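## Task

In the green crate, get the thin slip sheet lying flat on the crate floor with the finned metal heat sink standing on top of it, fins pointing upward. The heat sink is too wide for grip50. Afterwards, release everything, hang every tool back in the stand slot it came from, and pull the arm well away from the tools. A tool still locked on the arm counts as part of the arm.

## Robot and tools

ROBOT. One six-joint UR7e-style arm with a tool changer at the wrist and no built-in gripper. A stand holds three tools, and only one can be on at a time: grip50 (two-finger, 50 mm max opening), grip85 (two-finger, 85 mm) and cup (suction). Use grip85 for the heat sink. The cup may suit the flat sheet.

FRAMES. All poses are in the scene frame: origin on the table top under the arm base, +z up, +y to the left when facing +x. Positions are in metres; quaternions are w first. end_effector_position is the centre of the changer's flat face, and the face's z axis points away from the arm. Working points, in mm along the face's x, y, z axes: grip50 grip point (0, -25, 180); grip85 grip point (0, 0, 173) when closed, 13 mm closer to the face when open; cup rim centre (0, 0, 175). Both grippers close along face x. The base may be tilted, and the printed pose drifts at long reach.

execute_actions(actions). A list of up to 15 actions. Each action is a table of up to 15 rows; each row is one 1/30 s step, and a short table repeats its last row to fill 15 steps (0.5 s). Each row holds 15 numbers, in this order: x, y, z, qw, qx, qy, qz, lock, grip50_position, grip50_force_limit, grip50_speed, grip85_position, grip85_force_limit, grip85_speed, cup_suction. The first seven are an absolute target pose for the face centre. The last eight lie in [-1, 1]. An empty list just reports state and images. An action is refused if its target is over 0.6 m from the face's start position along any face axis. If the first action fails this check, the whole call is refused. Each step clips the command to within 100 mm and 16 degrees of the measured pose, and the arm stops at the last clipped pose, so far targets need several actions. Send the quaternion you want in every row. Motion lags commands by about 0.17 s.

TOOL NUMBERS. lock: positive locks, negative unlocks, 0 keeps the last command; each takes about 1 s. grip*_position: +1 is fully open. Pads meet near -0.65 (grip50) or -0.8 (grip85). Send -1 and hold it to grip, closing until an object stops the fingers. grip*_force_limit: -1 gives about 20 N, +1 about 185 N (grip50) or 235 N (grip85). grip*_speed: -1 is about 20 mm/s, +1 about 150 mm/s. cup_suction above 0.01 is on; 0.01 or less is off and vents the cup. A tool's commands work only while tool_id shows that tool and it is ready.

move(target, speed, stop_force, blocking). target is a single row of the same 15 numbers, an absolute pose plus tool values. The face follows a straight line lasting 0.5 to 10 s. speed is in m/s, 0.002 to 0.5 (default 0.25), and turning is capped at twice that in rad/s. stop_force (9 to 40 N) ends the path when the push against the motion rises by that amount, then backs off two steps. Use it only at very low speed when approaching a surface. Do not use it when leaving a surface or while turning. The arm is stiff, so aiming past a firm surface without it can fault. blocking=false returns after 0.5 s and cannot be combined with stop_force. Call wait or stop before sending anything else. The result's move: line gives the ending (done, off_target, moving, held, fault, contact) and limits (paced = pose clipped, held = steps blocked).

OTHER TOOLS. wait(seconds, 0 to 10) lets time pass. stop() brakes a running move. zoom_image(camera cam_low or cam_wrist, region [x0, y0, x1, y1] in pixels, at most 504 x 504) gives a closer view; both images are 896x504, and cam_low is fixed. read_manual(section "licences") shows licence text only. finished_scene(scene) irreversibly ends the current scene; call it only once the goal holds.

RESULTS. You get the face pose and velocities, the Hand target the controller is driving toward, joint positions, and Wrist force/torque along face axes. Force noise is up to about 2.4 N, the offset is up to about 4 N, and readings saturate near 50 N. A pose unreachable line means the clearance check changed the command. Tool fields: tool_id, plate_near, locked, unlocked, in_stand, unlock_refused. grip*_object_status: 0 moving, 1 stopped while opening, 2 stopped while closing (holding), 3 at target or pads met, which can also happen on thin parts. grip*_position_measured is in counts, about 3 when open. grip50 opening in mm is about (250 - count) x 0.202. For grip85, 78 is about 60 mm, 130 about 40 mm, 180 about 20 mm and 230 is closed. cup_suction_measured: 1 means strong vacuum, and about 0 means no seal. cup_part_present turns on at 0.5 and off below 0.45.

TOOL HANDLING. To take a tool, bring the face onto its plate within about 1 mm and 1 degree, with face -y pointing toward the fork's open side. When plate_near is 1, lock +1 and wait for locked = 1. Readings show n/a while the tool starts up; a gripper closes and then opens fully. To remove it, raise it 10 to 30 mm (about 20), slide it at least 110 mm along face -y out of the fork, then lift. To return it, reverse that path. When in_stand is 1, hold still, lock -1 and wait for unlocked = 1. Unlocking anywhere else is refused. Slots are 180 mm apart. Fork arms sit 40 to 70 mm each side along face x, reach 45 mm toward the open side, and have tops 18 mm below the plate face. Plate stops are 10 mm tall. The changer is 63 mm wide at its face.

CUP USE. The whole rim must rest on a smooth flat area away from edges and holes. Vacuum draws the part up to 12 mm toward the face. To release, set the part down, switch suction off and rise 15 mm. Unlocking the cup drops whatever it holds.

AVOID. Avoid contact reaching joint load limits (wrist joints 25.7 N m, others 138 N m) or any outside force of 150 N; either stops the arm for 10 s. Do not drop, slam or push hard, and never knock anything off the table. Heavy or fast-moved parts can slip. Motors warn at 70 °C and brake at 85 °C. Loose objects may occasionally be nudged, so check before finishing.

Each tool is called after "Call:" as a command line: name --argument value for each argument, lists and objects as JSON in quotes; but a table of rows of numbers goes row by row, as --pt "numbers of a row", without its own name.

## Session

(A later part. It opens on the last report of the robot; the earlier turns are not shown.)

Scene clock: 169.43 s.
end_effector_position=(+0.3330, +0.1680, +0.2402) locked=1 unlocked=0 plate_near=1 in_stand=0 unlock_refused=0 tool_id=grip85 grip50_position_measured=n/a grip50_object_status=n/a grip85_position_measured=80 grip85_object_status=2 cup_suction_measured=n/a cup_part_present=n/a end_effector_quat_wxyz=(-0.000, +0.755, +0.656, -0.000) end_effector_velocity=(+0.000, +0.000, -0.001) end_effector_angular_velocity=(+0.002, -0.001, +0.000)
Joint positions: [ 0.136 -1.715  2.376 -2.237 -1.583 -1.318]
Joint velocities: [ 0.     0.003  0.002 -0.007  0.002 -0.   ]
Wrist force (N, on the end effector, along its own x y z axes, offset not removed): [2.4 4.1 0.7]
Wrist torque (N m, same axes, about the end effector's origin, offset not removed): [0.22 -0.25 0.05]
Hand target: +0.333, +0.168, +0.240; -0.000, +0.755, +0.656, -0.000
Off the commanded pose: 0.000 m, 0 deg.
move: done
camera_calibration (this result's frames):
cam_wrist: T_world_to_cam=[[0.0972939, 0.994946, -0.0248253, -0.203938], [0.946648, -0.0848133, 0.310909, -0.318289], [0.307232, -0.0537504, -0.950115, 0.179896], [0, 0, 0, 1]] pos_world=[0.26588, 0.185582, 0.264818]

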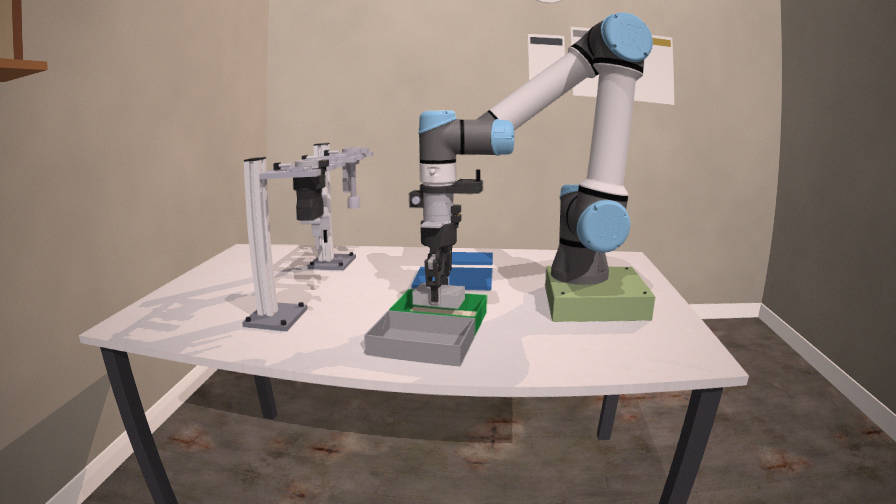

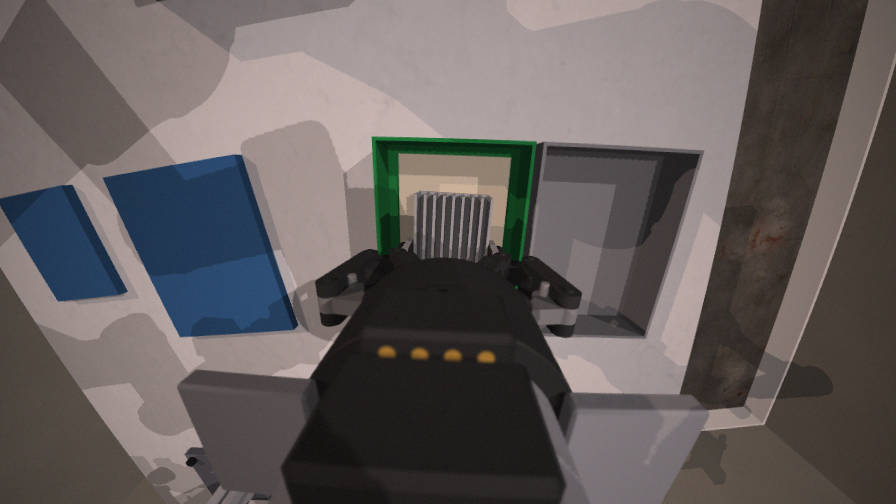

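Call:
move --target '[0.333,0.168,0.19,0,0.7547,0.6561,0,0,0,0,0,-1,-0.3,-0.5,0]' --speed 0.008 --stop_force 10

Scene clock: 181.63 s.
end_effector_position=(+0.3330, +0.1680, +0.2014) locked=1 unlocked=0 plate_near=1 in_stand=0 unlock_refused=0 tool_id=grip85 grip50_position_measured=n/a grip50_object_status=n/a grip85_position_measured=80 grip85_object_status=2 cup_suction_measured=n/a cup_part_present=n/a end_effector_quat_wxyz=(-0.000, +0.755, +0.656, -0.000) end_effector_velocity=(-0.001, -0.000, +0.002) end_effector_angular_velocity=(-0.000, +0.004, +0.000)
Joint positions: [ 0.134 -1.624  2.431 -2.383 -1.583 -1.319]
Joint velocities: [-0.    -0.007 -0.002  0.013  0.    -0.   ]
Wrist force (N, on the end effector, along its own x y z axes, offset not removed): [-3.8 1.7 -18.9]
Wrist torque (N m, same axes, about the end effector's origin, offset not removed): [-0.39 0.67 -0.08]
Hand target: +0.333, +0.168, +0.202; -0.000, +0.755, +0.656, -0.000
Off the commanded pose: 0.011 m, 0 deg.
move: contact
camera_calibration (this result's frames):
cam_wrist: T_world_to_cam=[[0.0972829, 0.994946, -0.0248731, -0.20488], [0.946703, -0.0847973, 0.310746, -0.306177], [0.307067, -0.0537778, -0.950167, 0.143109], [0, 0, 0, 1]] pos_world=[0.265846, 0.185577, 0.226025]

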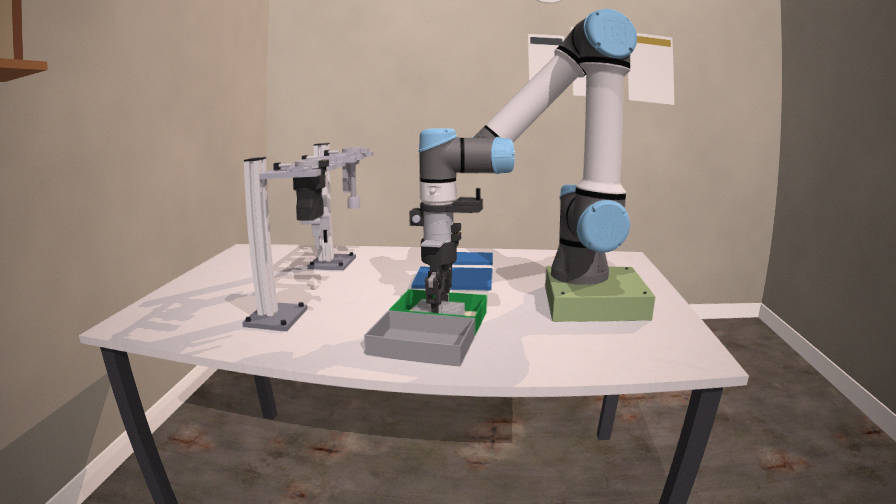

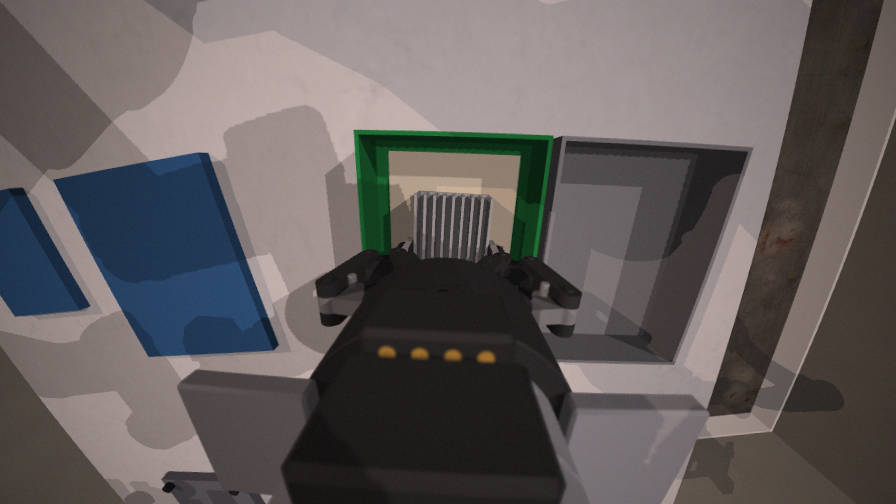

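Call:
move --target '[0.333,0.168,0.2025,0,0.7547,0.6561,0,0,0,0,0,0.7,-0.3,-0.5,0]' --speed 0.01

Call:
move --target '[0.333,0.168,0.32,0,0.7547,0.6561,0,0,0,0,0,0.7,-0.3,-0.5,0]' --speed 0.08

Call:
move --target '[0.4935,-0.0156,0.381,0,0.7027,0.7115,0,0,0,0,0,0.7,-0.3,-0.5,0]' --speed 0.15

Call:
move --target '[0.6235,-0.014,0.381,0,0.7027,0.7115,0,0,0,0,0,0.7,-0.3,-0.5,0]' --speed 0.06

Call:
move --target '[0.6235,-0.014,0.3618,0,0.7027,0.7115,0,0,0,0,0,0.7,-0.3,-0.5,0]' --speed 0.01

Scene clock: 188.30 s.
end_effector_position=(+0.3330, +0.1680, +0.2025) locked=1 unlocked=0 plate_near=1 in_stand=0 unlock_refused=0 tool_id=grip85 grip50_position_measured=n/a grip50_object_status=n/a grip85_position_measured=41 grip85_object_status=3 cup_suction_measured=n/a cup_part_present=n/a end_effector_quat_wxyz=(+0.000, +0.755, +0.656, -0.000) end_effector_velocity=(-0.000, -0.000, -0.000) end_effector_angular_velocity=(-0.000, +0.002, +0.000)
Joint positions: [ 0.134 -1.627  2.43  -2.379 -1.583 -1.319]
Joint velocities: [-0.     0.001 -0.     0.002  0.    -0.001]
Wrist force (N, on the end effector, along its own x y z axes, offset not removed): [-0.2 0.6 -3.2]
Wrist torque (N m, same axes, about the end effector's origin, offset not removed): [-0.05 0.01 -0.12]
Hand target: +0.333, +0.168, +0.202; -0.000, +0.755, +0.656, +0.000
Off the commanded pose: 0.000 m, 0 deg.
move: done
camera_calibration (this result's frames):
cam_wrist: T_world_to_cam=[[0.0972961, 0.994946, -0.024833, -0.204874], [0.946643, -0.0848121, 0.310925, -0.306563], [0.307248, -0.0537598, -0.95011, 0.144093], [0, 0, 0, 1]] pos_world=[0.265867, 0.185585, 0.227134]

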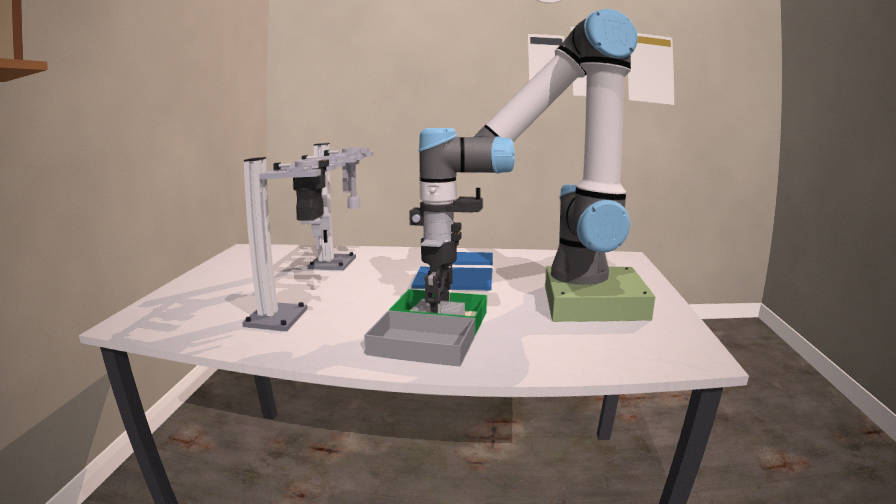

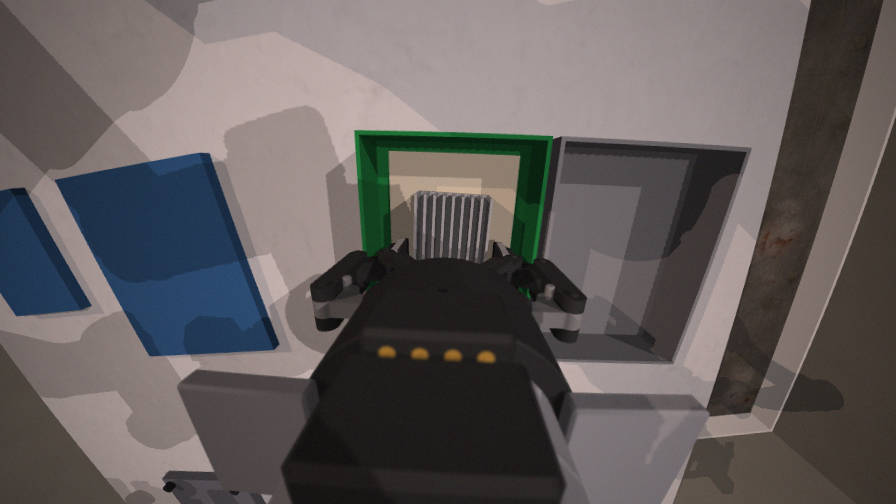

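Scene clock: 190.20 s.
end_effector_position=(+0.3329, +0.1680, +0.3198) locked=1 unlocked=0 plate_near=1 in_stand=0 unlock_refused=0 tool_id=grip85 grip50_position_measured=n/a grip50_object_status=n/a grip85_position_measured=41 grip85_object_status=3 cup_suction_measured=n/a cup_part_present=n/a end_effector_quat_wxyz=(+0.000, +0.755, +0.656, +0.000) end_effector_velocity=(-0.000, +0.000, +0.002) end_effector_angular_velocity=(-0.001, +0.001, +0.002)
Joint positions: [ 0.138 -1.842  2.235 -1.968 -1.583 -1.315]
Joint velocities: [ 0.002 -0.002 -0.004  0.006 -0.001 -0.   ]
Wrist force (N, on the end effector, along its own x y z axes, offset not removed): [0.3 1.5 -2.3]
Wrist torque (N m, same axes, about the end effector's origin, offset not removed): [0.23 -0.03 -0.10]
Hand target: +0.333, +0.168, +0.320; -0.000, +0.755, +0.656, +0.000
Off the commanded pose: 0.000 m, 0 deg.
move: done
camera_calibration (this result's frames):
cam_wrist: T_world_to_cam=[[0.0972897, 0.994946, -0.0248433, -0.201947], [0.946635, -0.0848013, 0.310953, -0.342977], [0.307274, -0.0537701, -0.950101, 0.25555], [0, 0, 0, 1]] pos_world=[0.265797, 0.185583, 0.344431]

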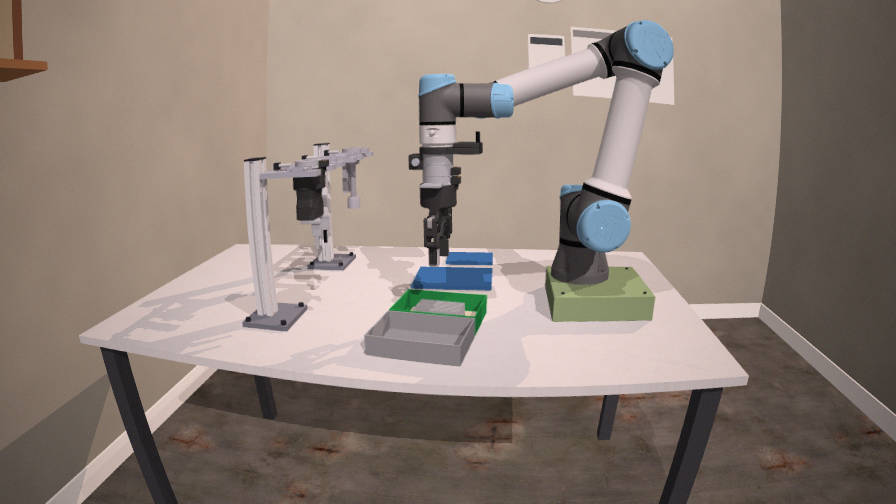

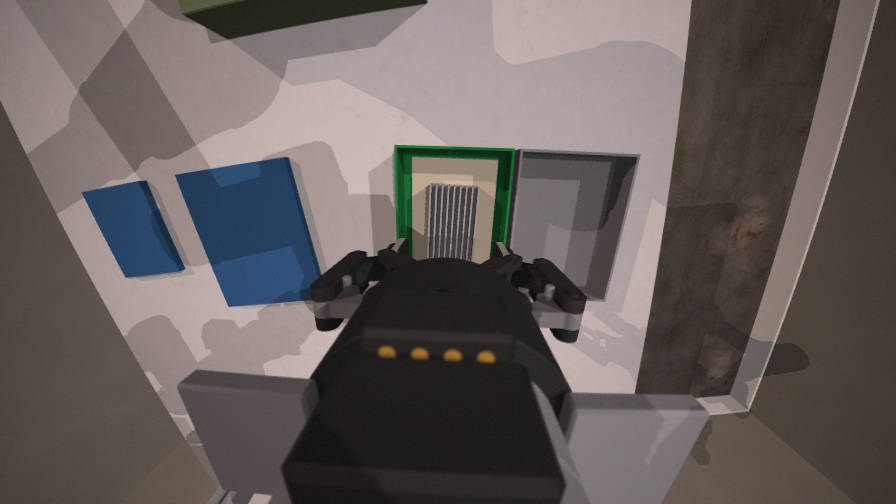

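Scene clock: 192.40 s.
end_effector_position=(+0.4934, -0.0155, +0.3811) locked=1 unlocked=0 plate_near=1 in_stand=0 unlock_refused=0 tool_id=grip85 grip50_position_measured=n/a grip50_object_status=n/a grip85_position_measured=41 grip85_object_status=3 cup_suction_measured=n/a cup_part_present=n/a end_effector_quat_wxyz=(+0.001, +0.703, +0.711, -0.000) end_effector_velocity=(+0.002, -0.001, -0.001) end_effector_angular_velocity=(+0.002, +0.004, -0.001)
Joint positions: [-0.273 -1.586  1.848 -1.843 -1.581 -1.879]
Joint velocities: [-0.002  0.006 -0.004  0.001  0.    -0.   ]
Wrist force (N, on the end effector, along its own x y z axes, offset not removed): [-1.0 -1.1 -1.8]
Wrist torque (N m, same axes, about the end effector's origin, offset not removed): [-0.19 0.12 0.00]
Hand target: +0.493, -0.016, +0.381; +0.000, +0.703, +0.711, -0.000
Off the commanded pose: 0.000 m, 0 deg.
move: done
camera_calibration (this result's frames):
cam_wrist: T_world_to_cam=[[-0.0543806, 0.998188, -0.0257565, 0.0417995], [0.948408, 0.0597032, 0.311382, -0.528279], [0.312356, -0.00749449, -0.949936, 0.252816], [0, 0, 0, 1]] pos_world=[0.424328, -0.00828911, 0.405732]

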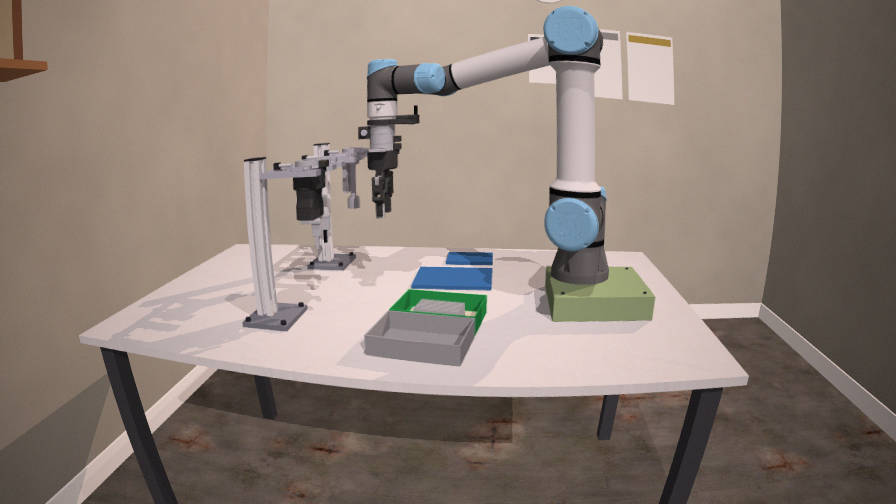

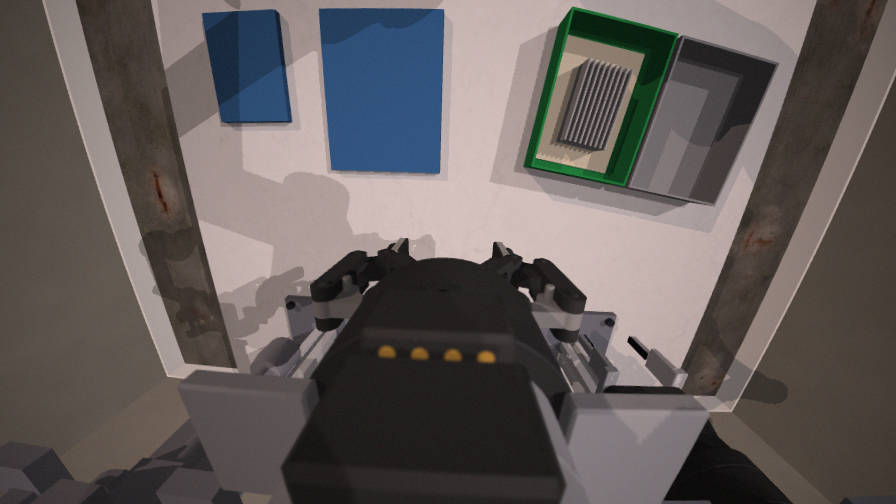

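Scene clock: 194.97 s.
end_effector_position=(+0.6234, -0.0141, +0.3812) locked=1 unlocked=0 plate_near=1 in_stand=0 unlock_refused=0 tool_id=grip85 grip50_position_measured=n/a grip50_object_status=n/a grip85_position_measured=41 grip85_object_status=3 cup_suction_measured=n/a cup_part_present=n/a end_effector_quat_wxyz=(-0.000, +0.703, +0.711, +0.000) end_effector_velocity=(+0.001, -0.000, +0.001) end_effector_angular_velocity=(+0.000, -0.001, -0.001)
Joint positions: [-0.208 -1.278  1.49  -1.791 -1.58  -1.814]
Joint velocities: [-0.     0.003 -0.005  0.002  0.     0.001]
Wrist force (N, on the end effector, along its own x y z axes, offset not removed): [-2.4 2.5 -2.1]
Wrist torque (N m, same axes, about the end effector's origin, offset not removed): [0.10 0.35 0.00]
Hand target: +0.623, -0.014, +0.381; -0.000, +0.703, +0.711, +0.000
Off the commanded pose: 0.000 m, 0 deg.
move: done
camera_calibration (this result's frames):
cam_wrist: T_world_to_cam=[[-0.0544728, 0.998211, -0.0246305, 0.0470296], [0.948579, 0.0594359, 0.310911, -0.651601], [0.311819, -0.0064278, -0.95012, 0.212687], [0, 0, 0, 1]] pos_world=[0.554337, -0.00684992, 0.405827]

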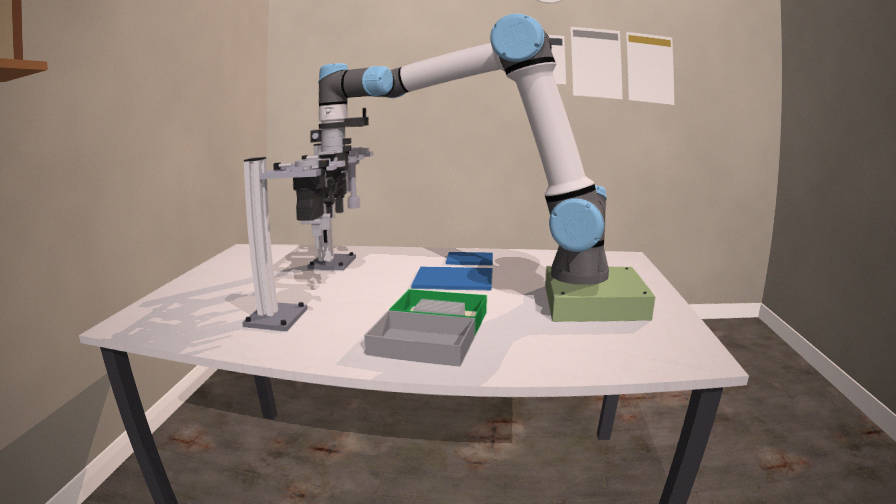

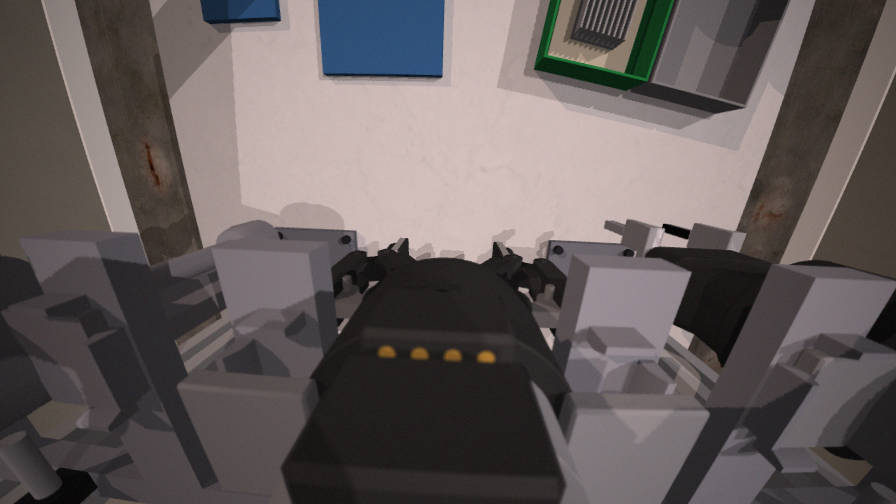

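Scene clock: 197.13 s.
end_effector_position=(+0.6235, -0.0140, +0.3619) locked=1 unlocked=0 plate_near=1 in_stand=1 unlock_refused=0 tool_id=grip85 grip50_position_measured=n/a grip50_object_status=n/a grip85_position_measured=41 grip85_object_status=3 cup_suction_measured=n/a cup_part_present=n/a end_effector_quat_wxyz=(-0.000, +0.703, +0.711, -0.000) end_effector_velocity=(-0.000, -0.000, +0.000) end_effector_angular_velocity=(-0.000, -0.004, -0.004)
Joint positions: [-0.208 -1.266  1.525 -1.838 -1.58  -1.814]
Joint velocities: [-0.001 -0.002  0.003 -0.005  0.     0.003]
Wrist force (N, on the end effector, along its own x y z axes, offset not removed): [-3.9 -0.5 -1.7]
Wrist torque (N m, same axes, about the end effector's origin, offset not removed): [0.01 0.28 -0.09]
Hand target: +0.624, -0.014, +0.362; -0.000, +0.703, +0.711, -0.000
Off the commanded pose: 0.000 m, 0 deg.
move: done
camera_calibration (this result's frames):
cam_wrist: T_world_to_cam=[[-0.0544724, 0.998207, -0.0248238, 0.0465748], [0.948574, 0.0594959, 0.310915, -0.645773], [0.311834, -0.00661089, -0.950113, 0.194365], [0, 0, 0, 1]] pos_world=[0.554491, -0.00678555, 0.386605]

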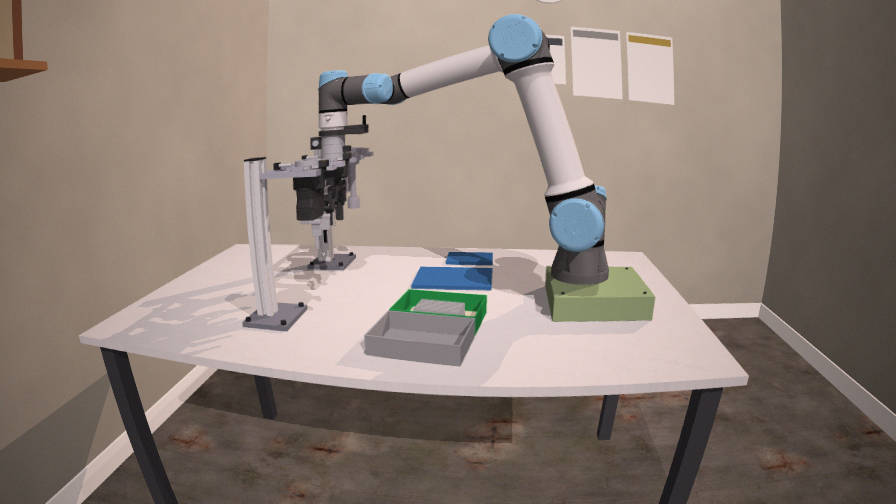

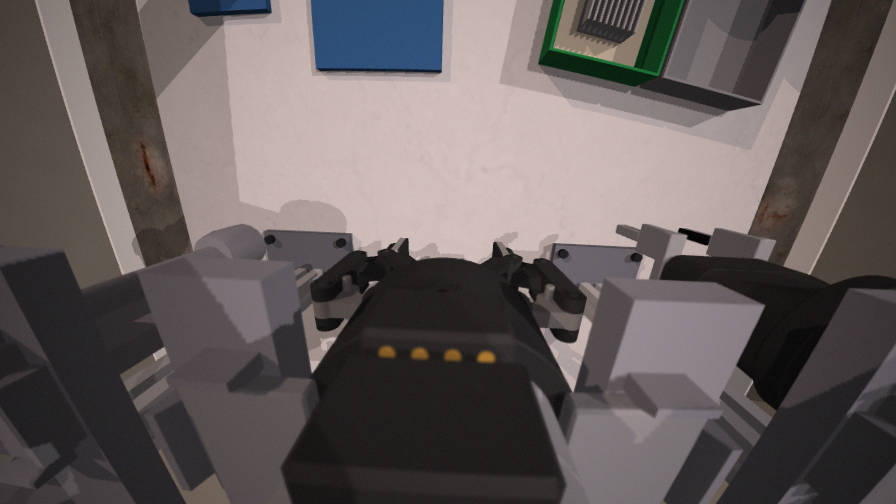

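Call:
execute_actions --actions '[[[0.6235,-0.014,0.3618,0,0.7027,0.7115,0,-1,0,0,0,0.7,-0.3,-0.5,0]],[[0.6235,-0.014,0.3618,0,0.7027,0.7115,0,-1,0,0,0,0.7,-0.3,-0.5,0]],[[0.6235,-0.014,0.3618,0,0.7027,0.7115,0,-1,0,0,0,0.7,-0.3,-0.5,0]]]'

Call:
move --target '[0.6235,-0.014,0.39,0,0.7027,0.7115,0,-1,0,0,0,0.7,-0.3,-0.5,0]' --speed 0.03

Scene clock: 201.20 s.
end_effector_position=(+0.6235, -0.0140, +0.3618) locked=0 unlocked=1 plate_near=1 in_stand=1 unlock_refused=0 tool_id=none grip50_position_measured=n/a grip50_object_status=n/a grip85_position_measured=n/a grip85_object_status=n/a cup_suction_measured=n/a cup_part_present=n/a end_effector_quat_wxyz=(+0.000, +0.703, +0.711, +0.000) end_effector_velocity=(+0.000, +0.000, -0.000) end_effector_angular_velocity=(-0.000, -0.000, +0.001)
Joint positions: [-0.208 -1.266  1.526 -1.839 -1.58  -1.814]
Joint velocities: [ 0.001  0.    -0.    -0.001 -0.    -0.001]
Wrist force (N, on the end effector, along its own x y z axes, offset not removed): [-1.1 0.7 -1.0]
Wrist torque (N m, same axes, about the end effector's origin, offset not removed): [0.03 -0.09 -0.08]
Hand target: +0.623, -0.014, +0.362; +0.000, +0.703, +0.711, +0.000
Off the commanded pose: 0.000 m, 0 deg.
camera_calibration (this result's frames):
cam_wrist: T_world_to_cam=[[-0.0544712, 0.998207, -0.0248304, 0.0465703], [0.94857, 0.0594969, 0.310926, -0.645719], [0.311846, -0.0066169, -0.95011, 0.194222], [0, 0, 0, 1]] pos_world=[0.554479, -0.00678334, 0.386459]

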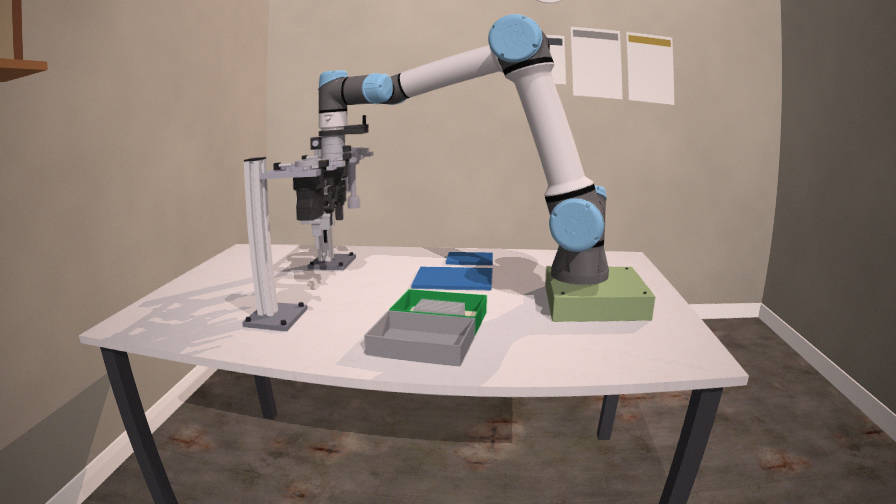

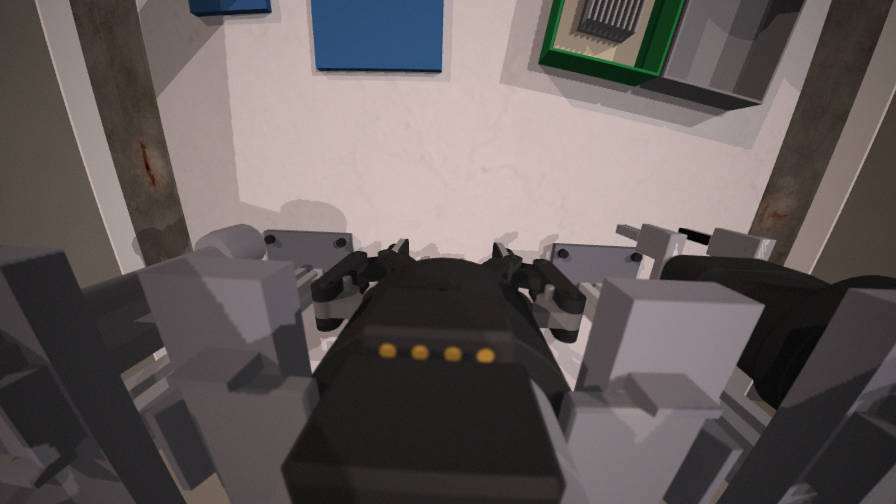

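Scene clock: 202.47 s.
end_effector_position=(+0.6235, -0.0140, +0.3899) locked=0 unlocked=1 plate_near=0 in_stand=0 unlock_refused=0 tool_id=none grip50_position_measured=n/a grip50_object_status=n/a grip85_position_measured=n/a grip85_object_status=n/a cup_suction_measured=n/a cup_part_present=n/a end_effector_quat_wxyz=(+0.000, +0.703, +0.711, +0.000) end_effector_velocity=(-0.000, -0.000, +0.002) end_effector_angular_velocity=(-0.000, +0.000, +0.002)
Joint positions: [-0.208 -1.281  1.472 -1.77  -1.58  -1.813]
Joint velocities: [-0.    -0.001 -0.003  0.004 -0.    -0.002]
Wrist force (N, on the end effector, along its own x y z axes, offset not removed): [2.5 1.9 -0.5]
Wrist torque (N m, same axes, about the end effector's origin, offset not removed): [-0.05 -0.19 -0.11]
Hand target: +0.623, -0.014, +0.390; +0.000, +0.703, +0.711, +0.000
Off the commanded pose: 0.000 m, 0 deg.
move: done
camera_calibration (this result's frames):
cam_wrist: T_world_to_cam=[[-0.0544721, 0.998207, -0.0248278, 0.0472587], [0.948568, 0.059497, 0.310931, -0.654422], [0.311851, -0.00661375, -0.950108, 0.220882], [0, 0, 0, 1]] pos_world=[0.554456, -0.00677692, 0.414515]

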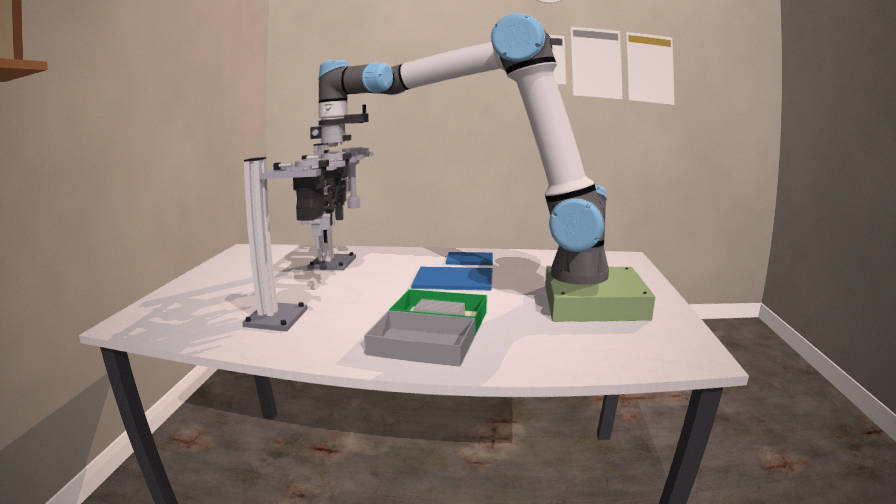

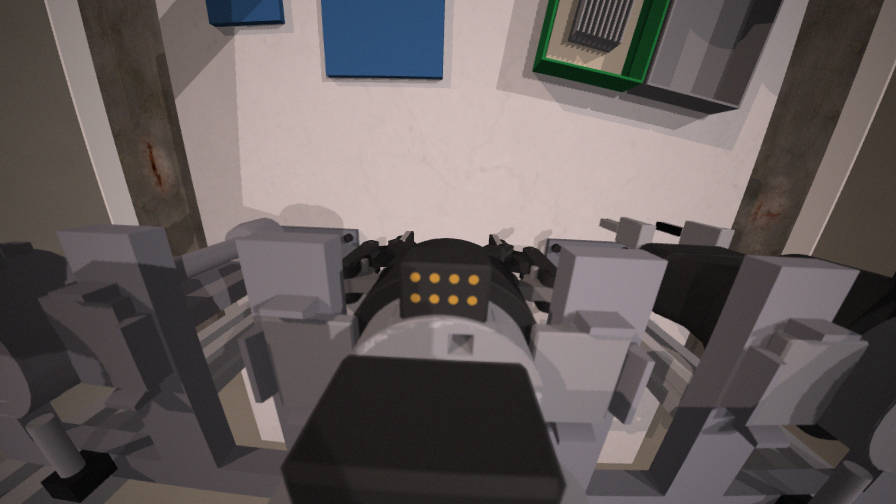

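Call:
move --target '[0.43,-0.01,0.45,0,0.7027,0.7115,0,-1,0,0,0,0.7,-0.3,-0.5,0]' --speed 0.15

Call:
finished_scene --scene 2

Scene clock: 205.90 s.
end_effector_position=(+0.4301, -0.0099, +0.4497) locked=0 unlocked=1 plate_near=0 in_stand=0 unlock_refused=0 tool_id=none grip50_position_measured=n/a grip50_object_status=n/a grip85_position_measured=n/a grip85_object_status=n/a cup_suction_measured=n/a cup_part_present=n/a end_effector_quat_wxyz=(+0.000, +0.703, +0.711, -0.000) end_effector_velocity=(-0.002, -0.000, +0.001) end_effector_angular_velocity=(-0.000, -0.002, -0.000)
Joint positions: [-0.304 -1.774  1.837 -1.644 -1.58  -1.909]
Joint velocities: [-0.002 -0.007  0.002  0.002  0.    -0.002]
Wrist force (N, on the end effector, along its own x y z axes, offset not removed): [-3.1 2.9 -0.4]
Wrist torque (N m, same axes, about the end effector's origin, offset not removed): [0.18 0.19 -0.14]
Hand target: +0.430, -0.010, +0.450; +0.000, +0.703, +0.711, -0.000
Off the commanded pose: 0.000 m, 0 deg.
move: done
camera_calibration (this result's frames):
cam_wrist: T_world_to_cam=[[-0.0544677, 0.998201, -0.0250581, 0.0342054], [0.948553, 0.0595648, 0.310964, -0.48988], [0.311897, -0.00683145, -0.950091, 0.338013], [0, 0, 0, 1]] pos_world=[0.361115, -0.00265517, 0.474335]

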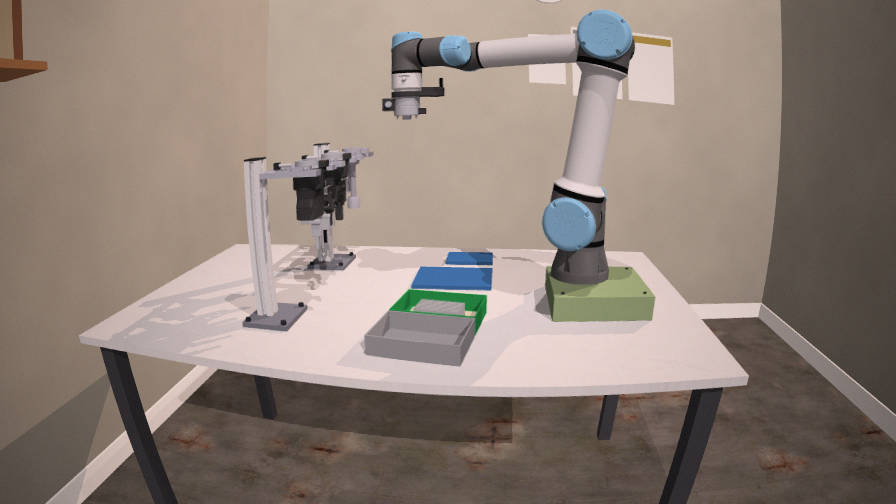

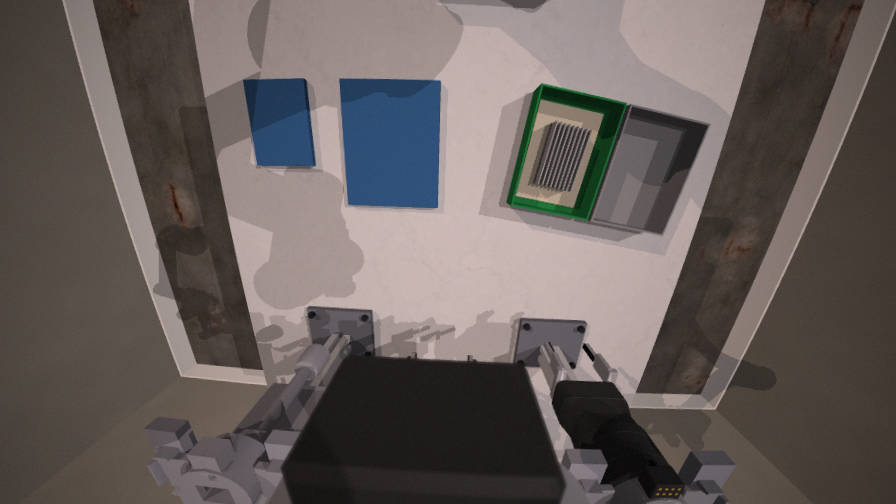

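The scene is finished: the task was done.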